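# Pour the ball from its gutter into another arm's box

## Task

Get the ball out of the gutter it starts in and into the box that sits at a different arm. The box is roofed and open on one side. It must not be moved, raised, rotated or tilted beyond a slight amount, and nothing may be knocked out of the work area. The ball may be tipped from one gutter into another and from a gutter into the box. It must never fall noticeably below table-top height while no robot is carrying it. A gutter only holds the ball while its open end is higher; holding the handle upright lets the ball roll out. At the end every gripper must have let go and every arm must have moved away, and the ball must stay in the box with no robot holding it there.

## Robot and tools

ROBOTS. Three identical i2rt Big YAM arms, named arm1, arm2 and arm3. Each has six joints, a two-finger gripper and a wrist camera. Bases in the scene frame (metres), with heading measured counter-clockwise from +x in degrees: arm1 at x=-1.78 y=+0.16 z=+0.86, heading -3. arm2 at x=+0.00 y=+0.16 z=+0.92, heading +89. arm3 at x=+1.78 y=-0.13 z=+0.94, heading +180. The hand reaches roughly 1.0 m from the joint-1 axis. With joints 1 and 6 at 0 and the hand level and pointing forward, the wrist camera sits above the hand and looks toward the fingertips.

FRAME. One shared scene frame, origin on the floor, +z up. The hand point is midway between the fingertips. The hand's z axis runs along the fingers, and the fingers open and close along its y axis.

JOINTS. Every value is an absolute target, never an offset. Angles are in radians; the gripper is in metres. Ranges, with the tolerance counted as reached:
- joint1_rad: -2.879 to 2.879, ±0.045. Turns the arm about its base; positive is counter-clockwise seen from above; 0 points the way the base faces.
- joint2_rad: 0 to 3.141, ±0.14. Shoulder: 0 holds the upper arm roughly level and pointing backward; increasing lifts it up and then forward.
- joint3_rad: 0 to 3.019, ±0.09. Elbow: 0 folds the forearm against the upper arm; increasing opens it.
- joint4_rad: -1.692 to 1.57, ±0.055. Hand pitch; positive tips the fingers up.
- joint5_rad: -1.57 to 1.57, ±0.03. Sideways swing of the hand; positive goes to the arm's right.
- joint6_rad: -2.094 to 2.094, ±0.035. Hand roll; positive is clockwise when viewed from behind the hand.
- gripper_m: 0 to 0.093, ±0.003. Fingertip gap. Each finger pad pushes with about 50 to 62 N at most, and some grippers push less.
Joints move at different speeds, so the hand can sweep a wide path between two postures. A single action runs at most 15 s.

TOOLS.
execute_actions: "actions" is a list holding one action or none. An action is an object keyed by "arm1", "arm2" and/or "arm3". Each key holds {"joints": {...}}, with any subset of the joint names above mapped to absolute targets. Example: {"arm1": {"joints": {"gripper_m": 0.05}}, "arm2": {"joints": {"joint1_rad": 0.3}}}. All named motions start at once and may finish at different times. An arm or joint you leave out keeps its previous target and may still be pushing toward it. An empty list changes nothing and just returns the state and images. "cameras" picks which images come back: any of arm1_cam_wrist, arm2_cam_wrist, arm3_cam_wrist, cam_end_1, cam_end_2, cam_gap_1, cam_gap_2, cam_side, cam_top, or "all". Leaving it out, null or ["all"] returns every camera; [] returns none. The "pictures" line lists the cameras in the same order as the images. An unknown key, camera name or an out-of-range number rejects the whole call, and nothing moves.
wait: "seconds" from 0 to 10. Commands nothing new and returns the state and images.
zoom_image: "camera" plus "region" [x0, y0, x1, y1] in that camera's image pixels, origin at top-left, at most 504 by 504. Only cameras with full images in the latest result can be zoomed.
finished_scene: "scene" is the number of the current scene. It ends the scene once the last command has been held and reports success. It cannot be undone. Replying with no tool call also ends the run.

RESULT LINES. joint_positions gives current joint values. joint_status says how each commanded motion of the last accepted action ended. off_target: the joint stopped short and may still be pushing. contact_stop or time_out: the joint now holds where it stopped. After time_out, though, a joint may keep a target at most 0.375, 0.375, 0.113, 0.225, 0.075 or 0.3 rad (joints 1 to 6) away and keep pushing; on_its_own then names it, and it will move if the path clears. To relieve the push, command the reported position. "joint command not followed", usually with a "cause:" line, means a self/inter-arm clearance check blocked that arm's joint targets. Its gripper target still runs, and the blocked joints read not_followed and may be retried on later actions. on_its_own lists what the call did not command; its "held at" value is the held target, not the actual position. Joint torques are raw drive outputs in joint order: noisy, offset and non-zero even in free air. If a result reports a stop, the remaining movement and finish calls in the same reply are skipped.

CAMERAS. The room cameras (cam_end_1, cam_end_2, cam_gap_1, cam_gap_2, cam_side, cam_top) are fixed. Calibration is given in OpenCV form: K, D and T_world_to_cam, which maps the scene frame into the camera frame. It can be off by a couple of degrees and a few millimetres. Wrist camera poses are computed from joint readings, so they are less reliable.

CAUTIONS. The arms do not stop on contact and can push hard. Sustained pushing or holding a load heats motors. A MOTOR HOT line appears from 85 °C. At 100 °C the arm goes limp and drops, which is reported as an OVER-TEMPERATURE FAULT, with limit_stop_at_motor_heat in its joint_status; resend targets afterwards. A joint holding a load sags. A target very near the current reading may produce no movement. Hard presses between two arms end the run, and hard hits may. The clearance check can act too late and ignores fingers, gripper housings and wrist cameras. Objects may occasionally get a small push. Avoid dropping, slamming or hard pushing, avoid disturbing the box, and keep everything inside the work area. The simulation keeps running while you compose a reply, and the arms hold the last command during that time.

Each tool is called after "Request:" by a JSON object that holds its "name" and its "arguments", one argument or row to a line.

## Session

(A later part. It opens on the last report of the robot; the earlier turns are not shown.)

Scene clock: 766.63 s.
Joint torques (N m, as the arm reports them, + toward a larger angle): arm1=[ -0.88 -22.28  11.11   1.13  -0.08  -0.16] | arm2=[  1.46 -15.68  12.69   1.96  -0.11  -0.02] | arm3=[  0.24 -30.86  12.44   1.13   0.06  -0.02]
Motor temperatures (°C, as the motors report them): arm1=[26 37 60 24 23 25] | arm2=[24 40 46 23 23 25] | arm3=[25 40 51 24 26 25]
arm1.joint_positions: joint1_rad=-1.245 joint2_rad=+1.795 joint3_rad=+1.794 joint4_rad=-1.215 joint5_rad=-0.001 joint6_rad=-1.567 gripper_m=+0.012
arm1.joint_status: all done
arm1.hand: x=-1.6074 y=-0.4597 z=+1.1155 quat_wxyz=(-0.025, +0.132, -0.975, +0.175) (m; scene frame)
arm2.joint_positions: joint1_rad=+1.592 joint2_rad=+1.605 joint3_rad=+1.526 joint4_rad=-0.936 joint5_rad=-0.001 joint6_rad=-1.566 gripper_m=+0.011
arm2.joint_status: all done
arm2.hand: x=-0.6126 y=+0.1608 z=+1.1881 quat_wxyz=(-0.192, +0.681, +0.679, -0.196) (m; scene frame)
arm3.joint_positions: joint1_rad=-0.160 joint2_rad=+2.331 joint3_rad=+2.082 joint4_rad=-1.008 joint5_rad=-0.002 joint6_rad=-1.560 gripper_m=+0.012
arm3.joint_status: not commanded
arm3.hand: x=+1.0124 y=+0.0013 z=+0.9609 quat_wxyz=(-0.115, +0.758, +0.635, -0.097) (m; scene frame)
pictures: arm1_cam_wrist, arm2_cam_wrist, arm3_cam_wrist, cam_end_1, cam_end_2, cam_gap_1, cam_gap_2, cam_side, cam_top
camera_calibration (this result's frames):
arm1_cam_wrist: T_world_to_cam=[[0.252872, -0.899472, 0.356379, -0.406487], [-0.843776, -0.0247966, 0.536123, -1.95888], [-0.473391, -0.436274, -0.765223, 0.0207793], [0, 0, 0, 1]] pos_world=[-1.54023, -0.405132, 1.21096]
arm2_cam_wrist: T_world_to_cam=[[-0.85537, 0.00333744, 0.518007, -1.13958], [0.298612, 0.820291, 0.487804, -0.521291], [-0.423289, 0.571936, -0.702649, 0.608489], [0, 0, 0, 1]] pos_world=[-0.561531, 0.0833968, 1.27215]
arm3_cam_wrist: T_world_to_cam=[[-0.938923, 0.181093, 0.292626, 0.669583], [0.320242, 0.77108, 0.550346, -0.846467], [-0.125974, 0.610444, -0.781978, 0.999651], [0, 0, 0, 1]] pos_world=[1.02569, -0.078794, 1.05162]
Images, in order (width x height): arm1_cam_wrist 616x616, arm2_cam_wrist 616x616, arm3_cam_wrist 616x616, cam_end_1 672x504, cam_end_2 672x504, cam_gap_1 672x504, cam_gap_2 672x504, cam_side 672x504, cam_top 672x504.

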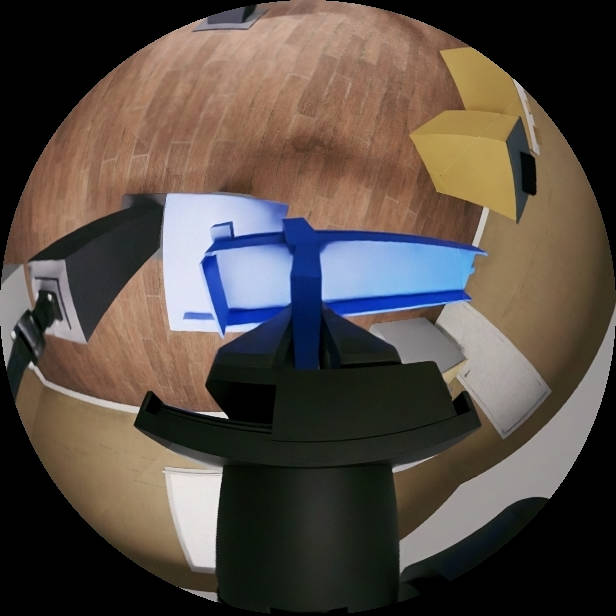

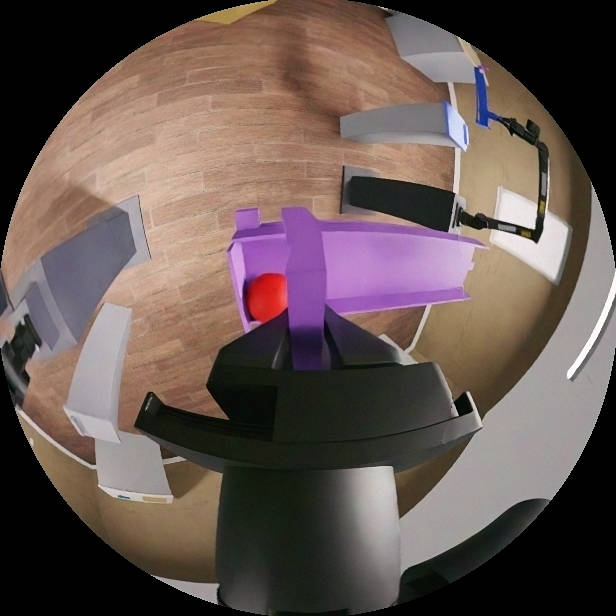

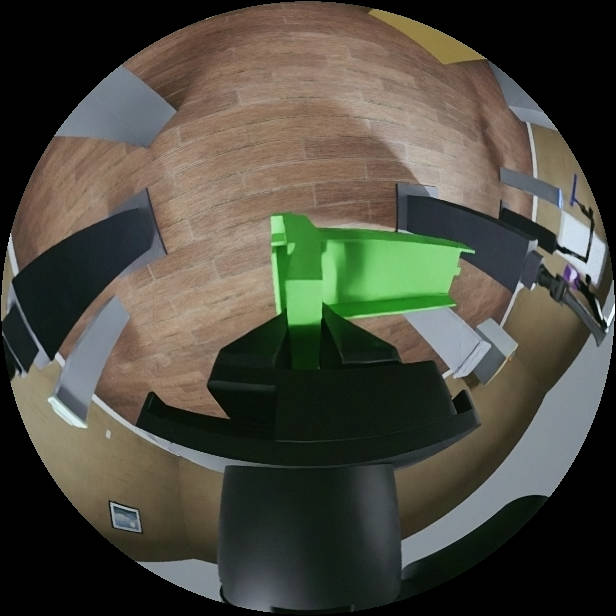

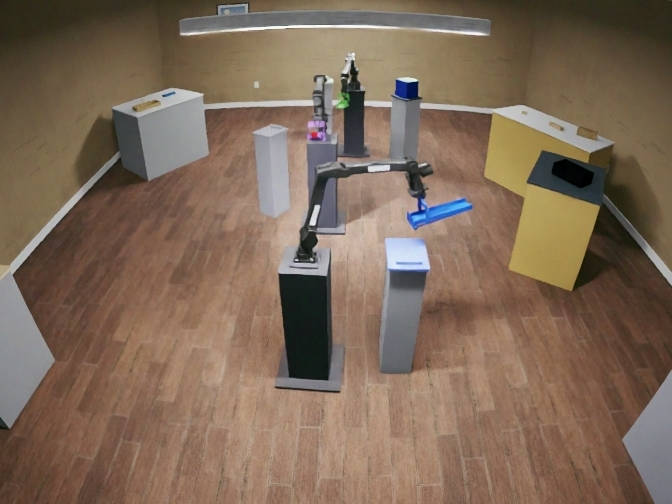

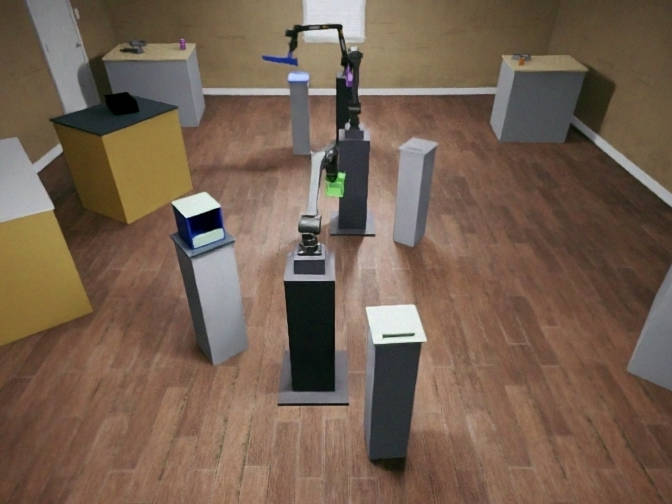

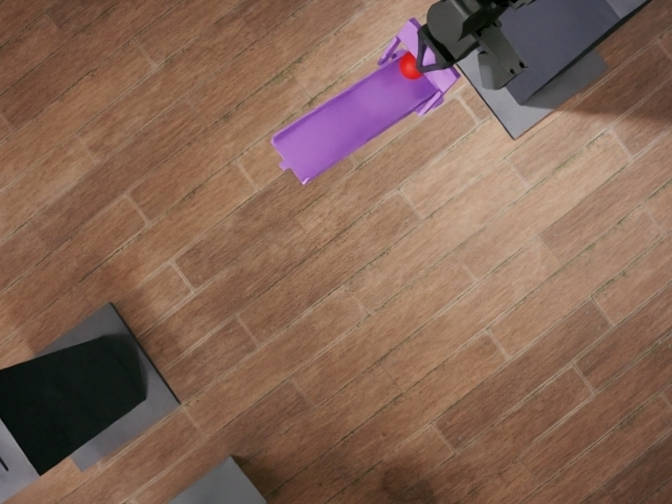

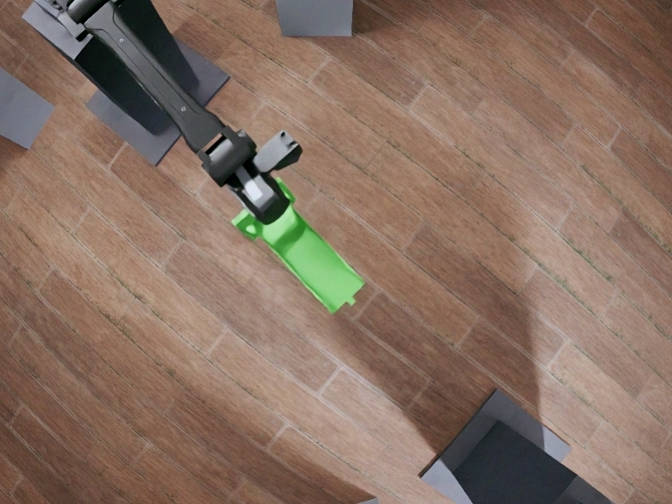

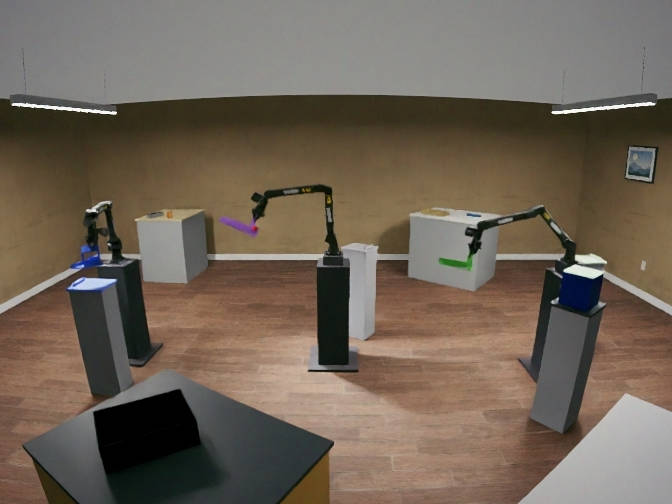

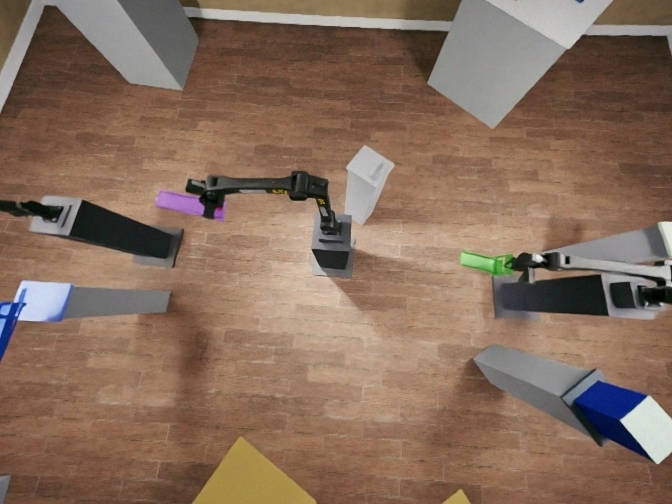

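Request:
{"name": "execute_actions", "arguments": {
  "actions": [
    {"arm1":{"joints":{"joint1_rad":-1.255,"joint2_rad":1.77,"joint3_rad":1.66,"joint4_rad":-1.296,"joint5_rad":0.32,"joint6_rad":0.275}},"arm2":{"joints":{"joint1_rad":0.6}}}
  ],
  "cameras": ["arm2_cam_wrist","cam_side"]
}}

Request:
{"name": "execute_actions", "arguments": {
  "actions": [
    {"arm2":{"joints":{"joint1_rad":-0.5}}}
  ],
  "cameras": ["arm2_cam_wrist","arm1_cam_wrist","cam_end_1"]
}}

Scene clock: 788.57 s.
Joint torques (N m, as the arm reports them, + toward a larger angle): arm1=[ -1.32 -21.17   8.57   0.25   0.55  -0.07] | arm2=[  1.96 -15.67  12.7    1.94  -0.18  -0.02] | arm3=[ -0.2  -31.32  12.48   0.89   0.11   0.  ]
Motor temperatures (°C, as the motors report them): arm1=[26 37 59 24 23 25] | arm2=[24 40 46 23 23 25] | arm3=[25 42 52 24 26 25]
arm1.joint_positions: joint1_rad=-1.247 joint2_rad=+1.786 joint3_rad=+1.650 joint4_rad=-1.293 joint5_rad=+0.313 joint6_rad=+0.268 gripper_m=+0.012
arm1.joint_status: all done
arm1.hand: x=-1.6753 y=-0.4176 z=+1.0609 quat_wxyz=(+0.016, -0.703, -0.691, +0.170) (m; scene frame)
arm2.joint_positions: joint1_rad=+0.596 joint2_rad=+1.605 joint3_rad=+1.526 joint4_rad=-0.936 joint5_rad=+0.001 joint6_rad=-1.567 gripper_m=+0.011
arm2.joint_status: all done
arm2.hand: x=-0.3341 y=+0.6764 z=+1.1863 quat_wxyz=(-0.261, +0.923, +0.272, -0.079) (m; scene frame)
arm3.joint_positions: joint1_rad=-0.160 joint2_rad=+2.331 joint3_rad=+2.082 joint4_rad=-1.008 joint5_rad=-0.002 joint6_rad=-1.560 gripper_m=+0.012
arm3.joint_status: not commanded
arm3.hand: x=+1.0124 y=+0.0013 z=+0.9609 quat_wxyz=(-0.115, +0.758, +0.635, -0.097) (m; scene frame)
pictures: arm2_cam_wrist, cam_side
camera_calibration (this result's frames):
arm2_cam_wrist: T_world_to_cam=[[-0.46373, 0.720627, 0.515414, -1.25332], [0.849115, 0.195433, 0.490724, -0.423354], [0.2529, 0.665209, -0.702523, 0.592902], [0, 0, 0, 1]] pos_world=[-0.371672, 0.591512, 1.27026]
Images, in order (width x height): arm2_cam_wrist 616x616, cam_side 672x504.

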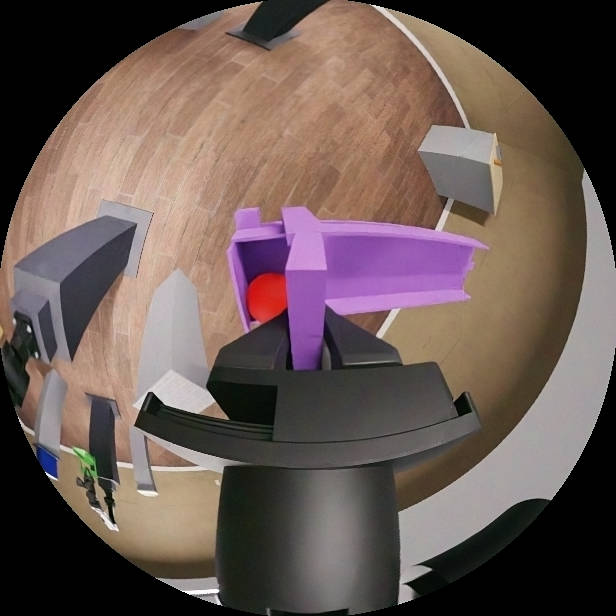

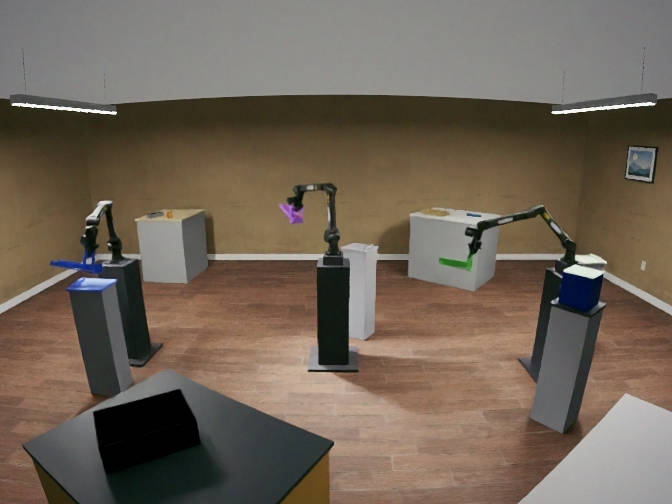

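Scene clock: 790.33 s.
Joint torques (N m, as the arm reports them, + toward a larger angle): arm1=[ -1.29 -21.09   8.6    0.24   0.55  -0.06] | arm2=[  1.55 -15.83  12.7    1.96  -0.19  -0.01] | arm3=[ -0.01 -30.51  12.34   0.88   0.04  -0.05]
Motor temperatures (°C, as the motors report them): arm1=[26 37 59 24 23 25] | arm2=[24 40 46 23 23 25] | arm3=[25 42 52 24 26 25]
arm1.joint_positions: joint1_rad=-1.247 joint2_rad=+1.786 joint3_rad=+1.650 joint4_rad=-1.293 joint5_rad=+0.313 joint6_rad=+0.268 gripper_m=+0.012
arm1.joint_status: not commanded
arm1.hand: x=-1.6753 y=-0.4176 z=+1.0609 quat_wxyz=(+0.016, -0.703, -0.690, +0.170) (m; scene frame)
arm2.joint_positions: joint1_rad=-0.506 joint2_rad=+1.606 joint3_rad=+1.526 joint4_rad=-0.936 joint5_rad=+0.001 joint6_rad=-1.567 gripper_m=+0.011
arm2.joint_status: all done
arm2.hand: x=+0.3075 y=+0.6933 z=+1.1848 quat_wxyz=(-0.263, +0.929, -0.251, +0.071) (m; scene frame)
arm3.joint_positions: joint1_rad=-0.160 joint2_rad=+2.331 joint3_rad=+2.082 joint4_rad=-1.008 joint5_rad=-0.002 joint6_rad=-1.560 gripper_m=+0.012
arm3.joint_status: not commanded
arm3.hand: x=+1.0124 y=+0.0013 z=+0.9609 quat_wxyz=(-0.115, +0.758, +0.635, -0.097) (m; scene frame)
pictures: arm1_cam_wrist, arm2_cam_wrist, cam_end_1
camera_calibration (this result's frames):
arm1_cam_wrist: T_world_to_cam=[[-0.962722, 0.0437781, 0.266927, -1.87966], [0.14245, 0.920942, 0.362731, 0.245322], [-0.229944, 0.387233, -0.892847, 0.852395], [0, 0, 0, 1]] pos_world=[-1.64853, -0.473715, 1.1738]
arm2_cam_wrist: T_world_to_cam=[[0.431975, 0.74158, 0.51328, -1.25464], [0.557698, -0.666904, 0.494178, -0.28737], [0.708781, 0.0727831, -0.701664, 0.687827], [0, 0, 0, 1]] pos_world=[0.214719, 0.688706, 1.26862]
Images, in order (width x height): arm1_cam_wrist 616x616, arm2_cam_wrist 616x616, cam_end_1 672x504.

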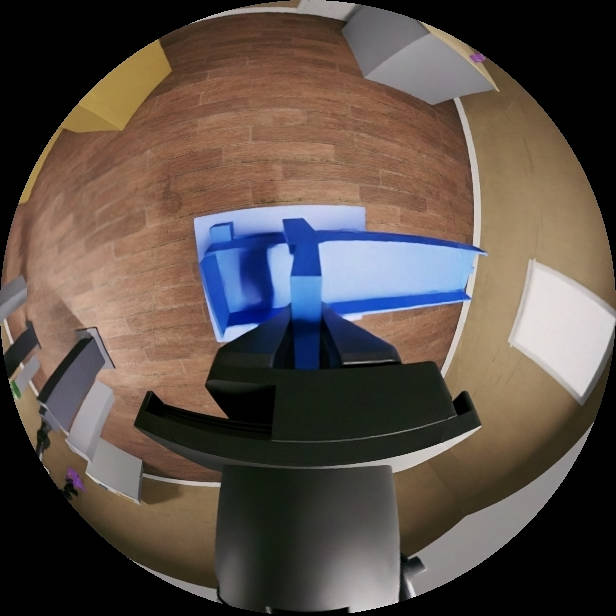

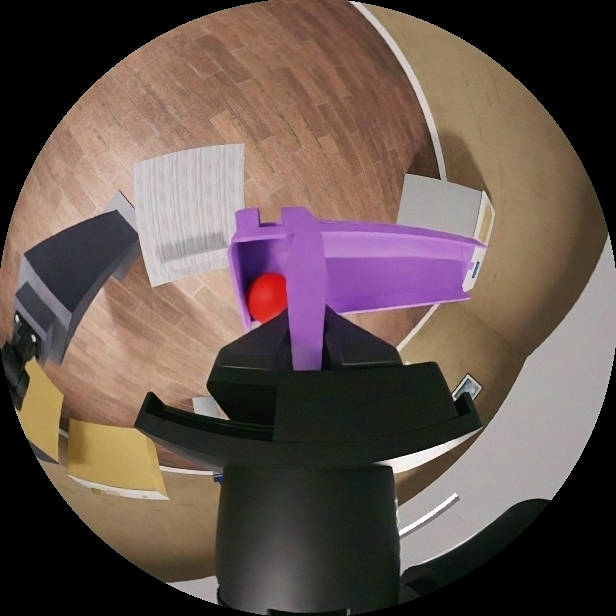

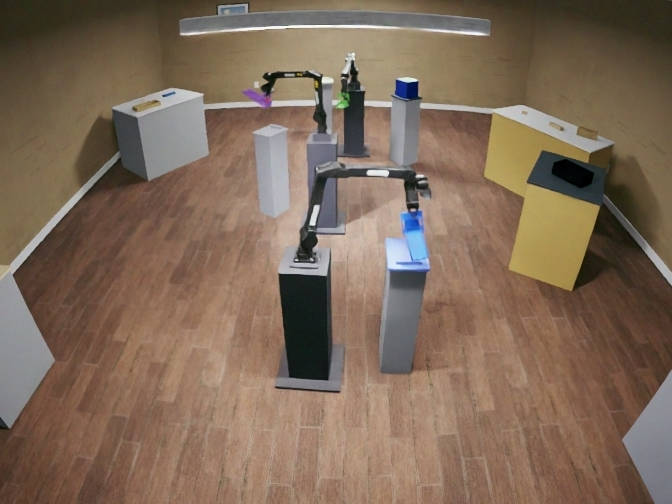

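Request:
{"name": "execute_actions", "arguments": {
  "actions": [
    {"arm1":{"joints":{"joint1_rad":-1.255,"joint2_rad":1.89,"joint3_rad":1.65,"joint4_rad":-1.296,"joint5_rad":0.15}},"arm2":{"joints":{"joint1_rad":-1.685}}}
  ],
  "cameras": ["arm1_cam_wrist","arm2_cam_wrist","cam_gap_2","cam_side","cam_end_1"]
}}

Scene clock: 807.87 s.
Joint torques (N m, as the arm reports them, + toward a larger angle): arm1=[ -1.38 -23.39   8.     0.03   0.22  -0.07] | arm2=[  2.08 -15.95  12.73   1.95  -0.19  -0.01] | arm3=[ -0.3  -31.1   12.41   0.81   0.06  -0.11]
Motor temperatures (°C, as the motors report them): arm1=[26 37 55 24 23 25] | arm2=[24 39 47 23 23 25] | arm3=[25 43 53 24 26 25]
arm1.joint_positions: joint1_rad=-1.247 joint2_rad=+1.913 joint3_rad=+1.643 joint4_rad=-1.293 joint5_rad=+0.149 joint6_rad=+0.268 gripper_m=+0.012
arm1.joint_status: all done
arm1.hand: x=-1.6483 y=-0.4121 z=+0.9805 quat_wxyz=(+0.033, -0.704, -0.706, +0.066) (m; scene frame)
arm2.joint_positions: joint1_rad=-1.692 joint2_rad=+1.608 joint3_rad=+1.526 joint4_rad=-0.936 joint5_rad=+0.001 joint6_rad=-1.568 gripper_m=+0.011
arm2.joint_status: all done
arm2.hand: x=+0.6077 y=+0.0773 z=+1.1853 quat_wxyz=(-0.178, +0.631, -0.727, +0.206) (m; scene frame)
arm3.joint_positions: joint1_rad=-0.160 joint2_rad=+2.331 joint3_rad=+2.082 joint4_rad=-1.008 joint5_rad=-0.002 joint6_rad=-1.560 gripper_m=+0.012
arm3.joint_status: not commanded
arm3.hand: x=+1.0124 y=+0.0013 z=+0.9609 quat_wxyz=(-0.115, +0.758, +0.635, -0.097) (m; scene frame)
pictures: arm1_cam_wrist, arm2_cam_wrist, cam_end_1, cam_gap_2, cam_side
camera_calibration (this result's frames):
arm1_cam_wrist: T_world_to_cam=[[-0.988623, -0.00404632, 0.150359, -1.78052], [0.0770558, 0.844875, 0.529386, -0.0370416], [-0.129176, 0.534949, -0.834951, 0.954867], [0, 0, 0, 1]] pos_world=[-1.63406, -0.486714, 1.08459]
arm2_cam_wrist: T_world_to_cam=[[0.849388, -0.120014, 0.513942, -1.1156], [-0.408448, -0.76618, 0.496123, -0.273345], [0.33423, -0.631319, -0.699804, 0.800081], [0, 0, 0, 1]] pos_world=[0.568518, 0.161788, 1.26887]
Images, in order (width x height): arm1_cam_wrist 616x616, arm2_cam_wrist 616x616, cam_end_1 672x504, cam_gap_2 672x504, cam_side 672x504.

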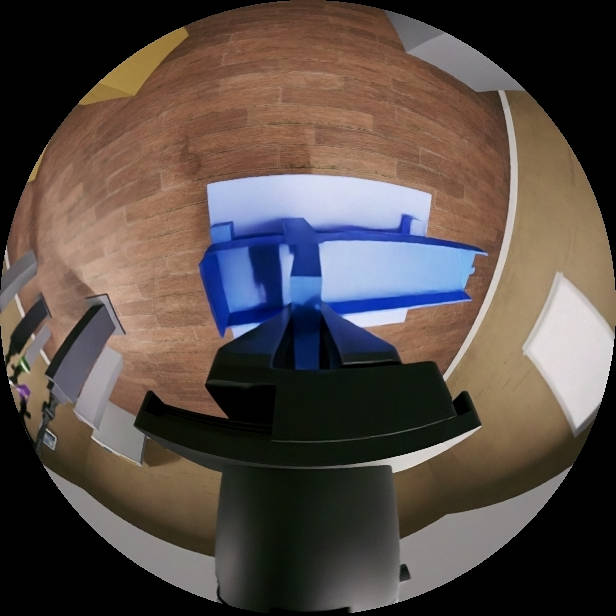

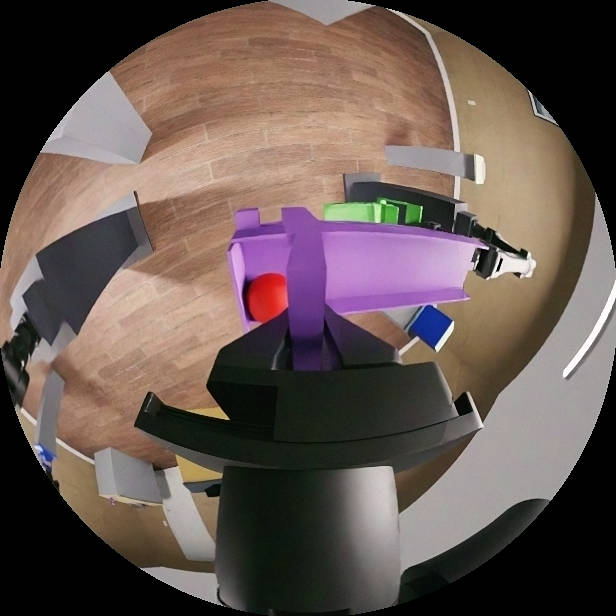

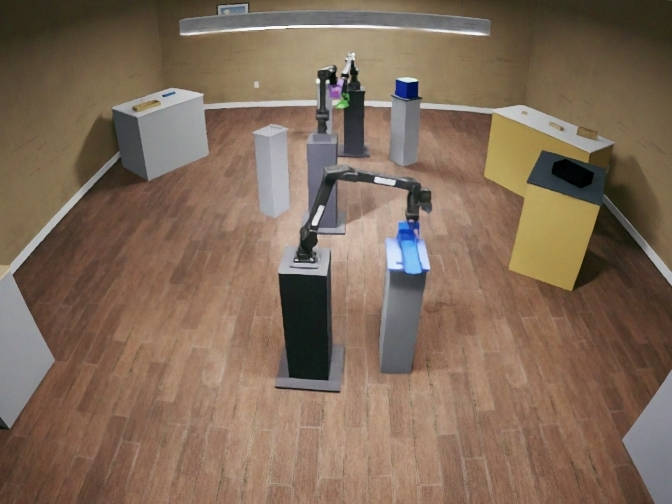

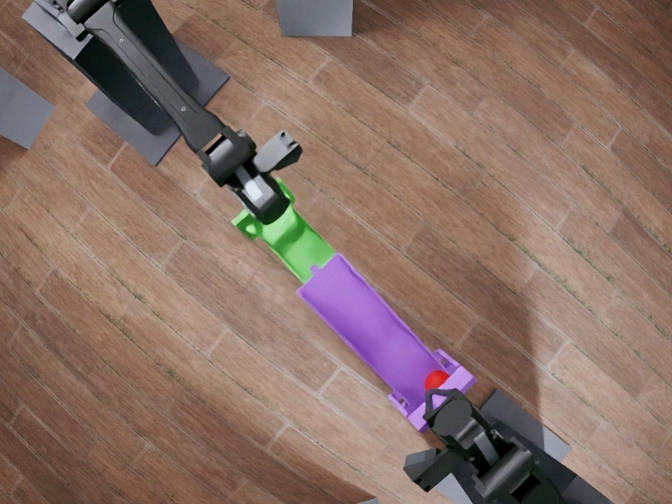

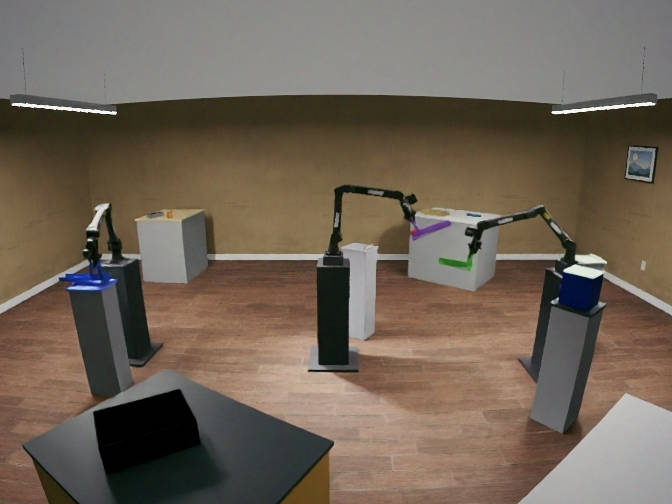

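Request:
{"name": "execute_actions", "arguments": {
  "actions": [
    {"arm1":{"joints":{"joint2_rad":1.928}},"arm2":{"joints":{"joint2_rad":1.715,"joint3_rad":1.65,"joint4_rad":-1.05}}}
  ],
  "cameras": ["arm1_cam_wrist","cam_gap_2","cam_side"]
}}

Scene clock: 844.57 s.
Joint torques (N m, as the arm reports them, + toward a larger angle): arm1=[ -1.33 -20.33   7.95   0.03   0.21  -0.07] | arm2=[  2.12 -18.06  16.58   0.63  -0.2   -0.02] | arm3=[ -0.01 -31.42  12.47   0.85   0.08  -0.05]
Motor temperatures (°C, as the motors report them): arm1=[26 38 52 24 23 25] | arm2=[24 39 47 24 23 25] | arm3=[25 45 55 24 26 25]
arm1.joint_positions: joint1_rad=-1.247 joint2_rad=+1.921 joint3_rad=+1.643 joint4_rad=-1.293 joint5_rad=+0.149 joint6_rad=+0.268 gripper_m=+0.012
arm1.joint_status: all done
arm1.hand: x=-1.6483 y=-0.4119 z=+0.9758 quat_wxyz=(+0.037, -0.704, -0.707, +0.064) (m; scene frame)
arm2.joint_positions: joint1_rad=-1.692 joint2_rad=+1.729 joint3_rad=+1.592 joint4_rad=-1.041 joint5_rad=+0.001 joint6_rad=-1.568 gripper_m=+0.011
arm2.joint_status: all done
arm2.hand: x=+0.6153 y=+0.0761 z=+1.1343 quat_wxyz=(-0.127, +0.643, -0.741, +0.148) (m; scene frame)
arm3.joint_positions: joint1_rad=-0.160 joint2_rad=+2.331 joint3_rad=+2.082 joint4_rad=-1.008 joint5_rad=-0.002 joint6_rad=-1.560 gripper_m=+0.012
arm3.joint_status: not commanded
arm3.hand: x=+1.0124 y=+0.0013 z=+0.9609 quat_wxyz=(-0.115, +0.758, +0.635, -0.097) (m; scene frame)
pictures: arm1_cam_wrist, cam_gap_2, cam_side
camera_calibration (this result's frames):
arm1_cam_wrist: T_world_to_cam=[[-0.988282, -0.00526969, 0.152551, -1.78192], [0.0782585, 0.840568, 0.536023, -0.0409129], [-0.131054, 0.54168, -0.830306, 0.946016], [0, 0, 0, 1]] pos_world=[-1.63386, -0.487437, 1.07925]
Images, in order (width x height): arm1_cam_wrist 616x616, cam_gap_2 672x504, cam_side 672x504.

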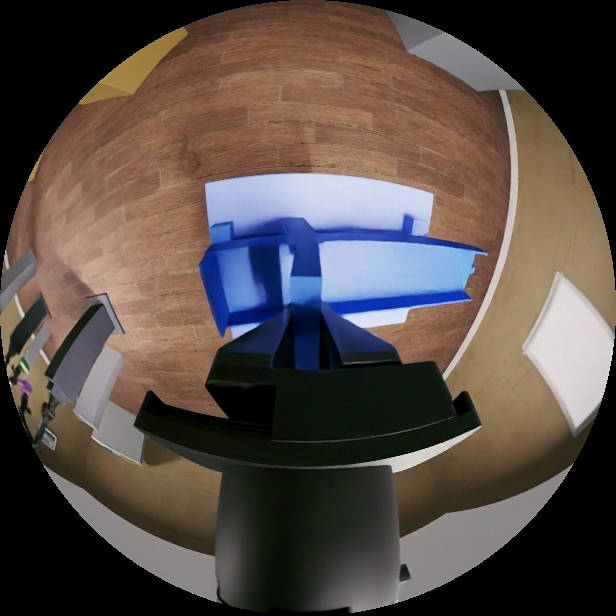

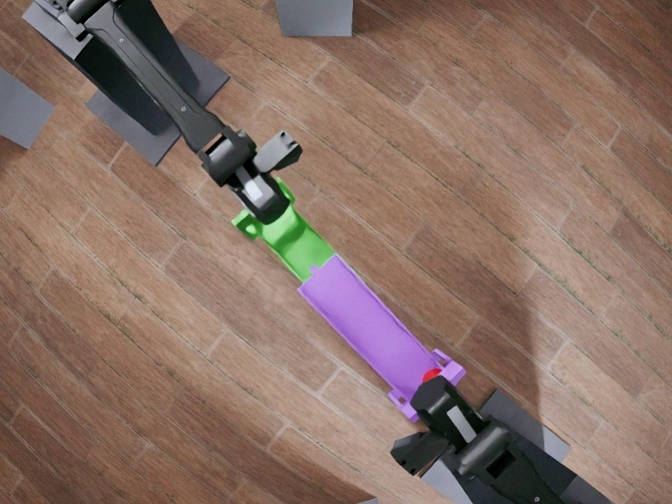

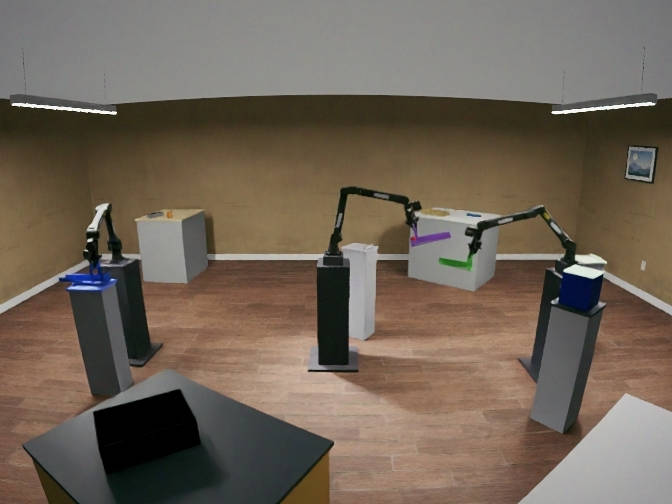

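Request:
{"name": "execute_actions", "arguments": {
  "actions": [
    {"arm1":{"joints":{"gripper_m":0.05}},"arm2":{"joints":{"joint2_rad":1.825,"joint3_rad":1.775,"joint4_rad":-1.12}}}
  ],
  "cameras": ["arm1_cam_wrist","arm2_cam_wrist","cam_gap_2","cam_side"]
}}

Scene clock: 852.83 s.
Joint torques (N m, as the arm reports them, + toward a larger angle): arm1=[ -1.19 -20.43   7.95   0.04   0.25  -0.07] | arm2=[  2.1  -18.54  16.2    0.54  -0.2   -0.02] | arm3=[  0.13 -31.24  12.56   1.02   0.02  -0.02]
Motor temperatures (°C, as the motors report them): arm1=[26 37 52 24 23 25] | arm2=[24 40 50 23 23 25] | arm3=[25 46 55 24 26 25]
arm1.joint_positions: joint1_rad=-1.247 joint2_rad=+1.921 joint3_rad=+1.643 joint4_rad=-1.293 joint5_rad=+0.148 joint6_rad=+0.268 gripper_m=+0.050
arm1.joint_status: all done
arm1.hand: x=-1.6484 y=-0.4120 z=+0.9758 quat_wxyz=(+0.037, -0.704, -0.706, +0.064) (m; scene frame)
arm2.joint_positions: joint1_rad=-1.692 joint2_rad=+1.824 joint3_rad=+1.719 joint4_rad=-1.110 joint5_rad=+0.001 joint6_rad=-1.568 gripper_m=+0.011
arm2.joint_status: all done
arm2.hand: x=+0.6420 y=+0.0724 z=+1.1289 quat_wxyz=(-0.115, +0.645, -0.743, +0.134) (m; scene frame)
arm3.joint_positions: joint1_rad=-0.160 joint2_rad=+2.331 joint3_rad=+2.082 joint4_rad=-1.008 joint5_rad=-0.002 joint6_rad=-1.560 gripper_m=+0.012
arm3.joint_status: not commanded
arm3.hand: x=+1.0124 y=+0.0013 z=+0.9609 quat_wxyz=(-0.115, +0.758, +0.635, -0.097) (m; scene frame)
pictures: arm1_cam_wrist, arm2_cam_wrist, cam_gap_2, cam_side
camera_calibration (this result's frames):
arm1_cam_wrist: T_world_to_cam=[[-0.988395, -0.00492316, 0.151824, -1.78134], [0.0781857, 0.840429, 0.536252, -0.0412842], [-0.130237, 0.5419, -0.830291, 0.947419], [0, 0, 0, 1]] pos_world=[-1.63405, -0.48748, 1.07922]
arm2_cam_wrist: T_world_to_cam=[[0.932341, -0.13204, 0.33661, -0.968557], [-0.307237, -0.780144, 0.544959, -0.354224], [0.190648, -0.611507, -0.767928, 0.913684], [0, 0, 0, 1]] pos_world=[0.620002, 0.154489, 1.22071]
Images, in order (width x height): arm1_cam_wrist 616x616, arm2_cam_wrist 616x616, cam_gap_2 672x504, cam_side 672x504.

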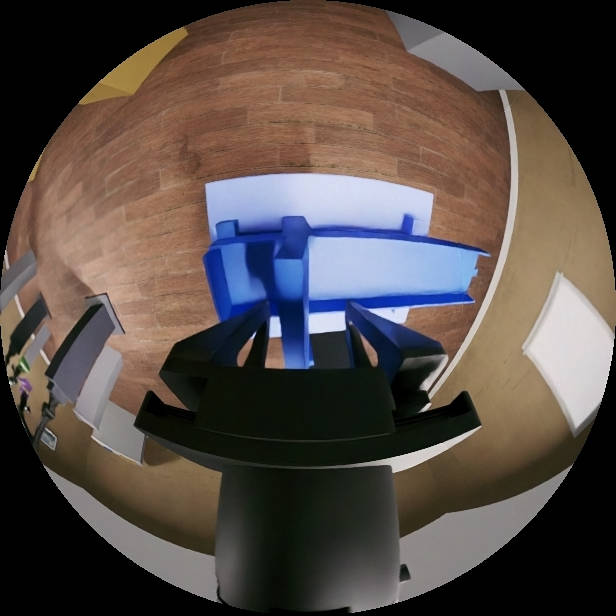

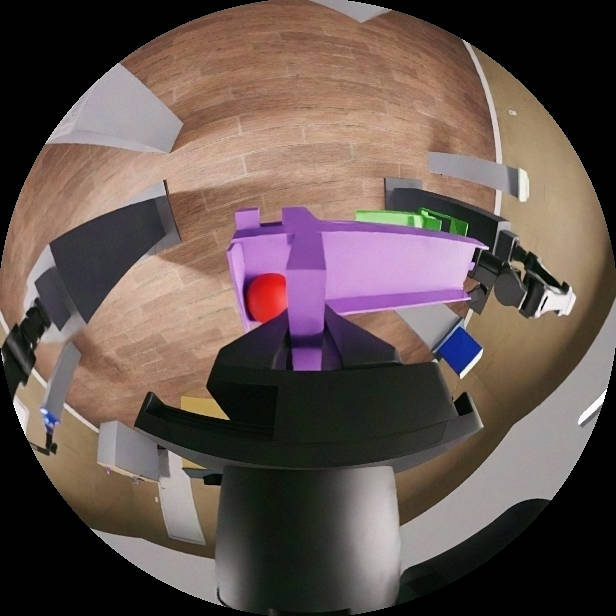

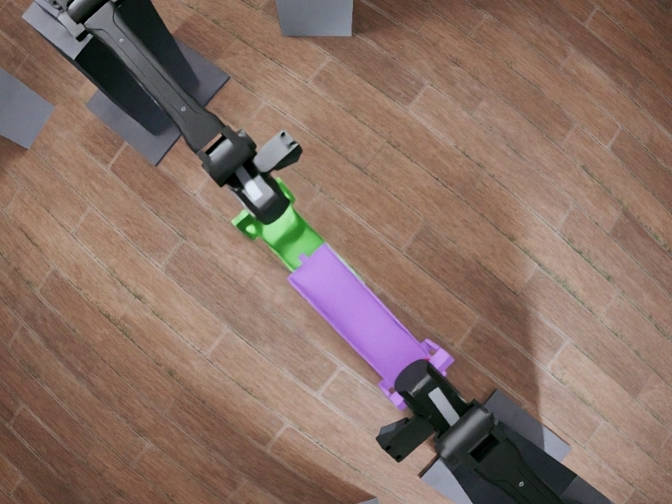

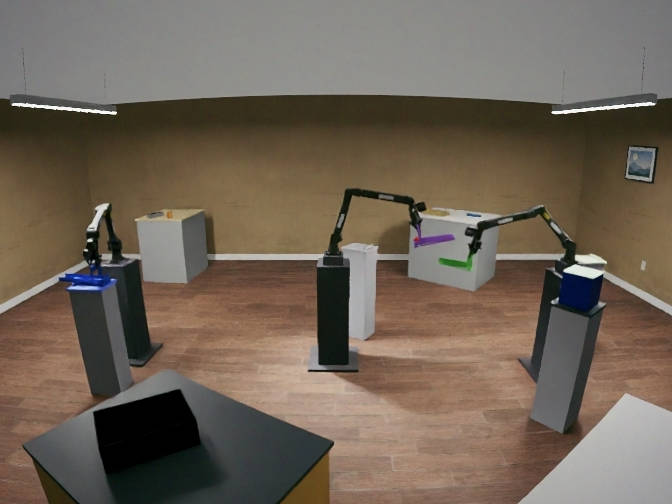

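Request:
{"name": "execute_actions", "arguments": {
  "actions": [
    {"arm1":{"joints":{"joint2_rad":1.65}},"arm2":{"joints":{"joint4_rad":-1.40}}}
  ],
  "cameras": ["arm2_cam_wrist","arm3_cam_wrist","cam_gap_2","cam_side"]
}}

Scene clock: 872.90 s.
Joint torques (N m, as the arm reports them, + toward a larger angle): arm1=[ -1.31 -16.69   8.59   0.46   0.21  -0.07] | arm2=[  2.02 -17.71  15.76  -0.08  -0.2   -0.05] | arm3=[  0.19 -31.36  12.5    1.01   0.09  -0.07]
Motor temperatures (°C, as the motors report them): arm1=[26 37 52 24 23 25] | arm2=[24 40 52 23 23 25] | arm3=[25 47 56 24 26 25]
arm1.joint_positions: joint1_rad=-1.247 joint2_rad=+1.644 joint3_rad=+1.643 joint4_rad=-1.293 joint5_rad=+0.148 joint6_rad=+0.268 gripper_m=+0.050
arm1.joint_status: all done
arm1.hand: x=-1.6530 y=-0.3958 z=+1.1298 quat_wxyz=(-0.083, -0.704, -0.693, +0.131) (m; scene frame)
arm2.joint_positions: joint1_rad=-1.692 joint2_rad=+1.824 joint3_rad=+1.719 joint4_rad=-1.388 joint5_rad=+0.001 joint6_rad=-1.568 gripper_m=+0.011
arm2.joint_status: all done
arm2.hand: x=+0.5761 y=+0.0815 z=+1.1143 quat_wxyz=(-0.024, +0.655, -0.755, +0.030) (m; scene frame)
arm3.joint_positions: joint1_rad=-0.160 joint2_rad=+2.331 joint3_rad=+2.082 joint4_rad=-1.008 joint5_rad=-0.002 joint6_rad=-1.560 gripper_m=+0.012
arm3.joint_status: not commanded
arm3.hand: x=+1.0124 y=+0.0013 z=+0.9609 quat_wxyz=(-0.115, +0.758, +0.635, -0.097) (m; scene frame)
pictures: arm2_cam_wrist, arm3_cam_wrist, cam_gap_2, cam_side
camera_calibration (this result's frames):
arm2_cam_wrist: T_world_to_cam=[[0.987932, -0.140508, 0.0651748, -0.629826], [-0.152152, -0.801652, 0.578103, -0.48394], [-0.0289805, -0.581043, -0.813357, 1.09533], [0, 0, 0, 1]] pos_world=[0.580336, 0.159989, 1.21171]
arm3_cam_wrist: T_world_to_cam=[[-0.938923, 0.181093, 0.292626, 0.669583], [0.320242, 0.77108, 0.550346, -0.846467], [-0.125974, 0.610444, -0.781978, 0.999651], [0, 0, 0, 1]] pos_world=[1.02569, -0.078794, 1.05162]
Images, in order (width x height): arm2_cam_wrist 616x616, arm3_cam_wrist 616x616, cam_gap_2 672x504, cam_side 672x504.

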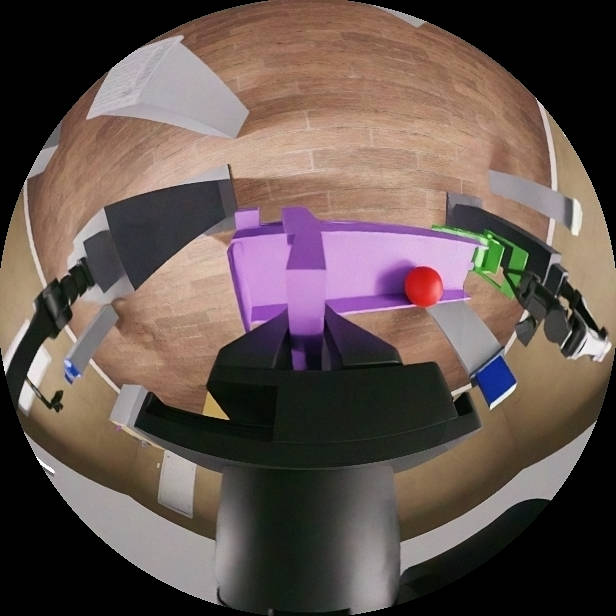

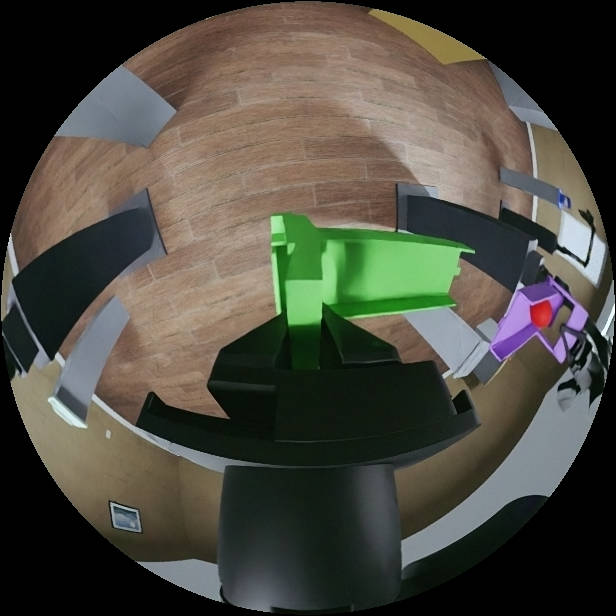

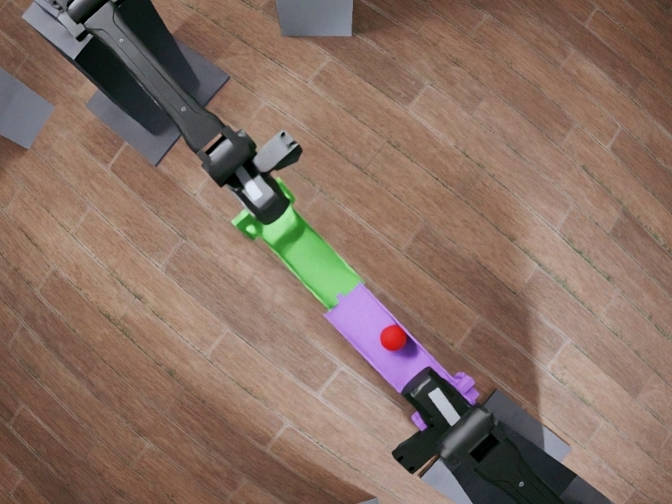

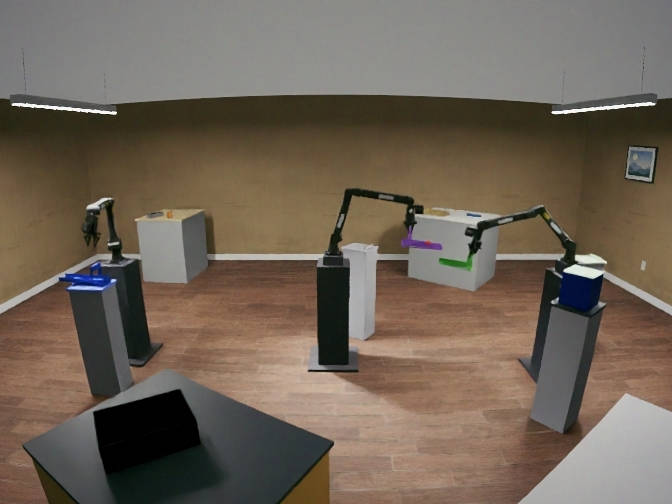

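Request:
{"name": "execute_actions", "arguments": {
  "actions": [],
  "cameras": ["arm3_cam_wrist","cam_gap_2","cam_side"]
}}

Scene clock: 877.43 s.
Joint torques (N m, as the arm reports them, + toward a larger angle): arm1=[ -1.35 -16.83   8.64   0.49   0.21  -0.08] | arm2=[  2.03 -17.69  15.74  -0.01  -0.18  -0.04] | arm3=[ -0.5  -31.5   12.34   1.02   0.04   0.02]
Motor temperatures (°C, as the motors report them): arm1=[26 36 52 24 23 25] | arm2=[24 40 52 23 23 25] | arm3=[25 47 56 24 26 25]
arm1.joint_positions: joint1_rad=-1.247 joint2_rad=+1.644 joint3_rad=+1.643 joint4_rad=-1.293 joint5_rad=+0.148 joint6_rad=+0.268 gripper_m=+0.050
arm1.joint_status: all done
arm1.hand: x=-1.6530 y=-0.3958 z=+1.1298 quat_wxyz=(-0.083, -0.704, -0.693, +0.131) (m; scene frame)
arm2.joint_positions: joint1_rad=-1.692 joint2_rad=+1.824 joint3_rad=+1.719 joint4_rad=-1.389 joint5_rad=+0.001 joint6_rad=-1.568 gripper_m=+0.011
arm2.joint_status: all done
arm2.hand: x=+0.5760 y=+0.0817 z=+1.1144 quat_wxyz=(-0.024, +0.655, -0.755, +0.030) (m; scene frame)
arm3.joint_positions: joint1_rad=-0.160 joint2_rad=+2.330 joint3_rad=+2.083 joint4_rad=-1.008 joint5_rad=-0.002 joint6_rad=-1.561 gripper_m=+0.012
arm3.joint_status: not commanded
arm3.hand: x=+1.0121 y=+0.0015 z=+0.9615 quat_wxyz=(-0.115, +0.757, +0.635, -0.097) (m; scene frame)
pictures: arm3_cam_wrist, cam_gap_2, cam_side
camera_calibration (this result's frames):
arm3_cam_wrist: T_world_to_cam=[[-0.938872, 0.179537, 0.293744, 0.66799], [0.319804, 0.770728, 0.551093, -0.847134], [-0.127455, 0.611347, -0.781032, 1.00059], [0, 0, 0, 1]] pos_world=[1.0256, -0.0787245, 1.05212]
Images, in order (width x height): arm3_cam_wrist 616x616, cam_gap_2 672x504, cam_side 672x504.

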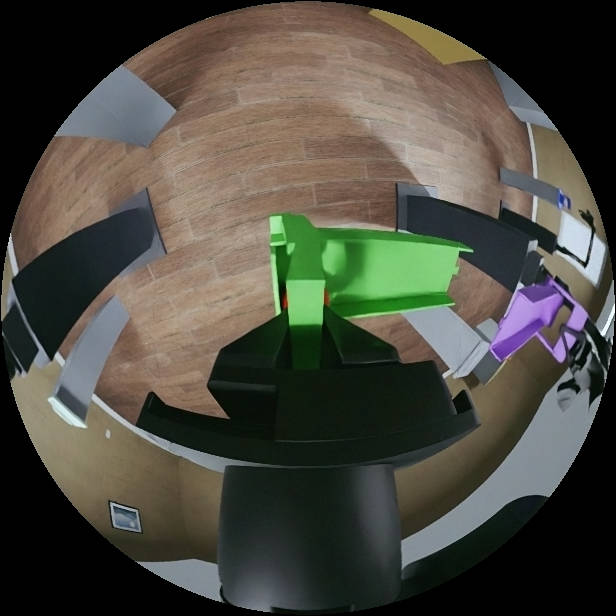

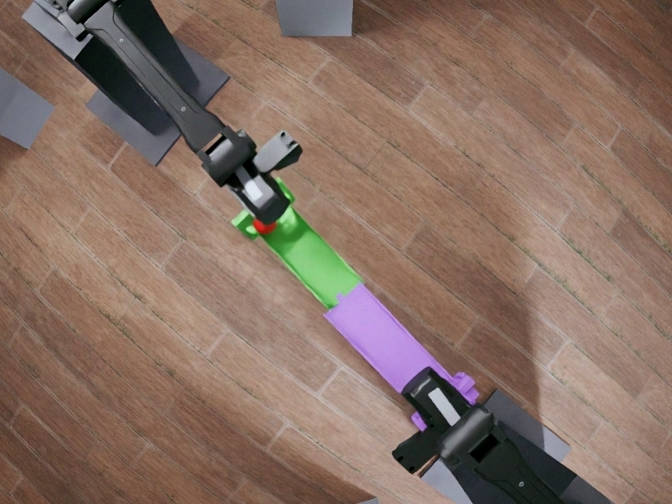

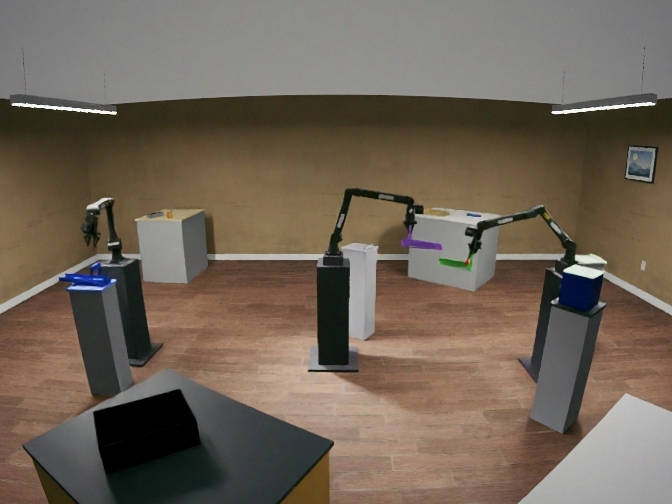

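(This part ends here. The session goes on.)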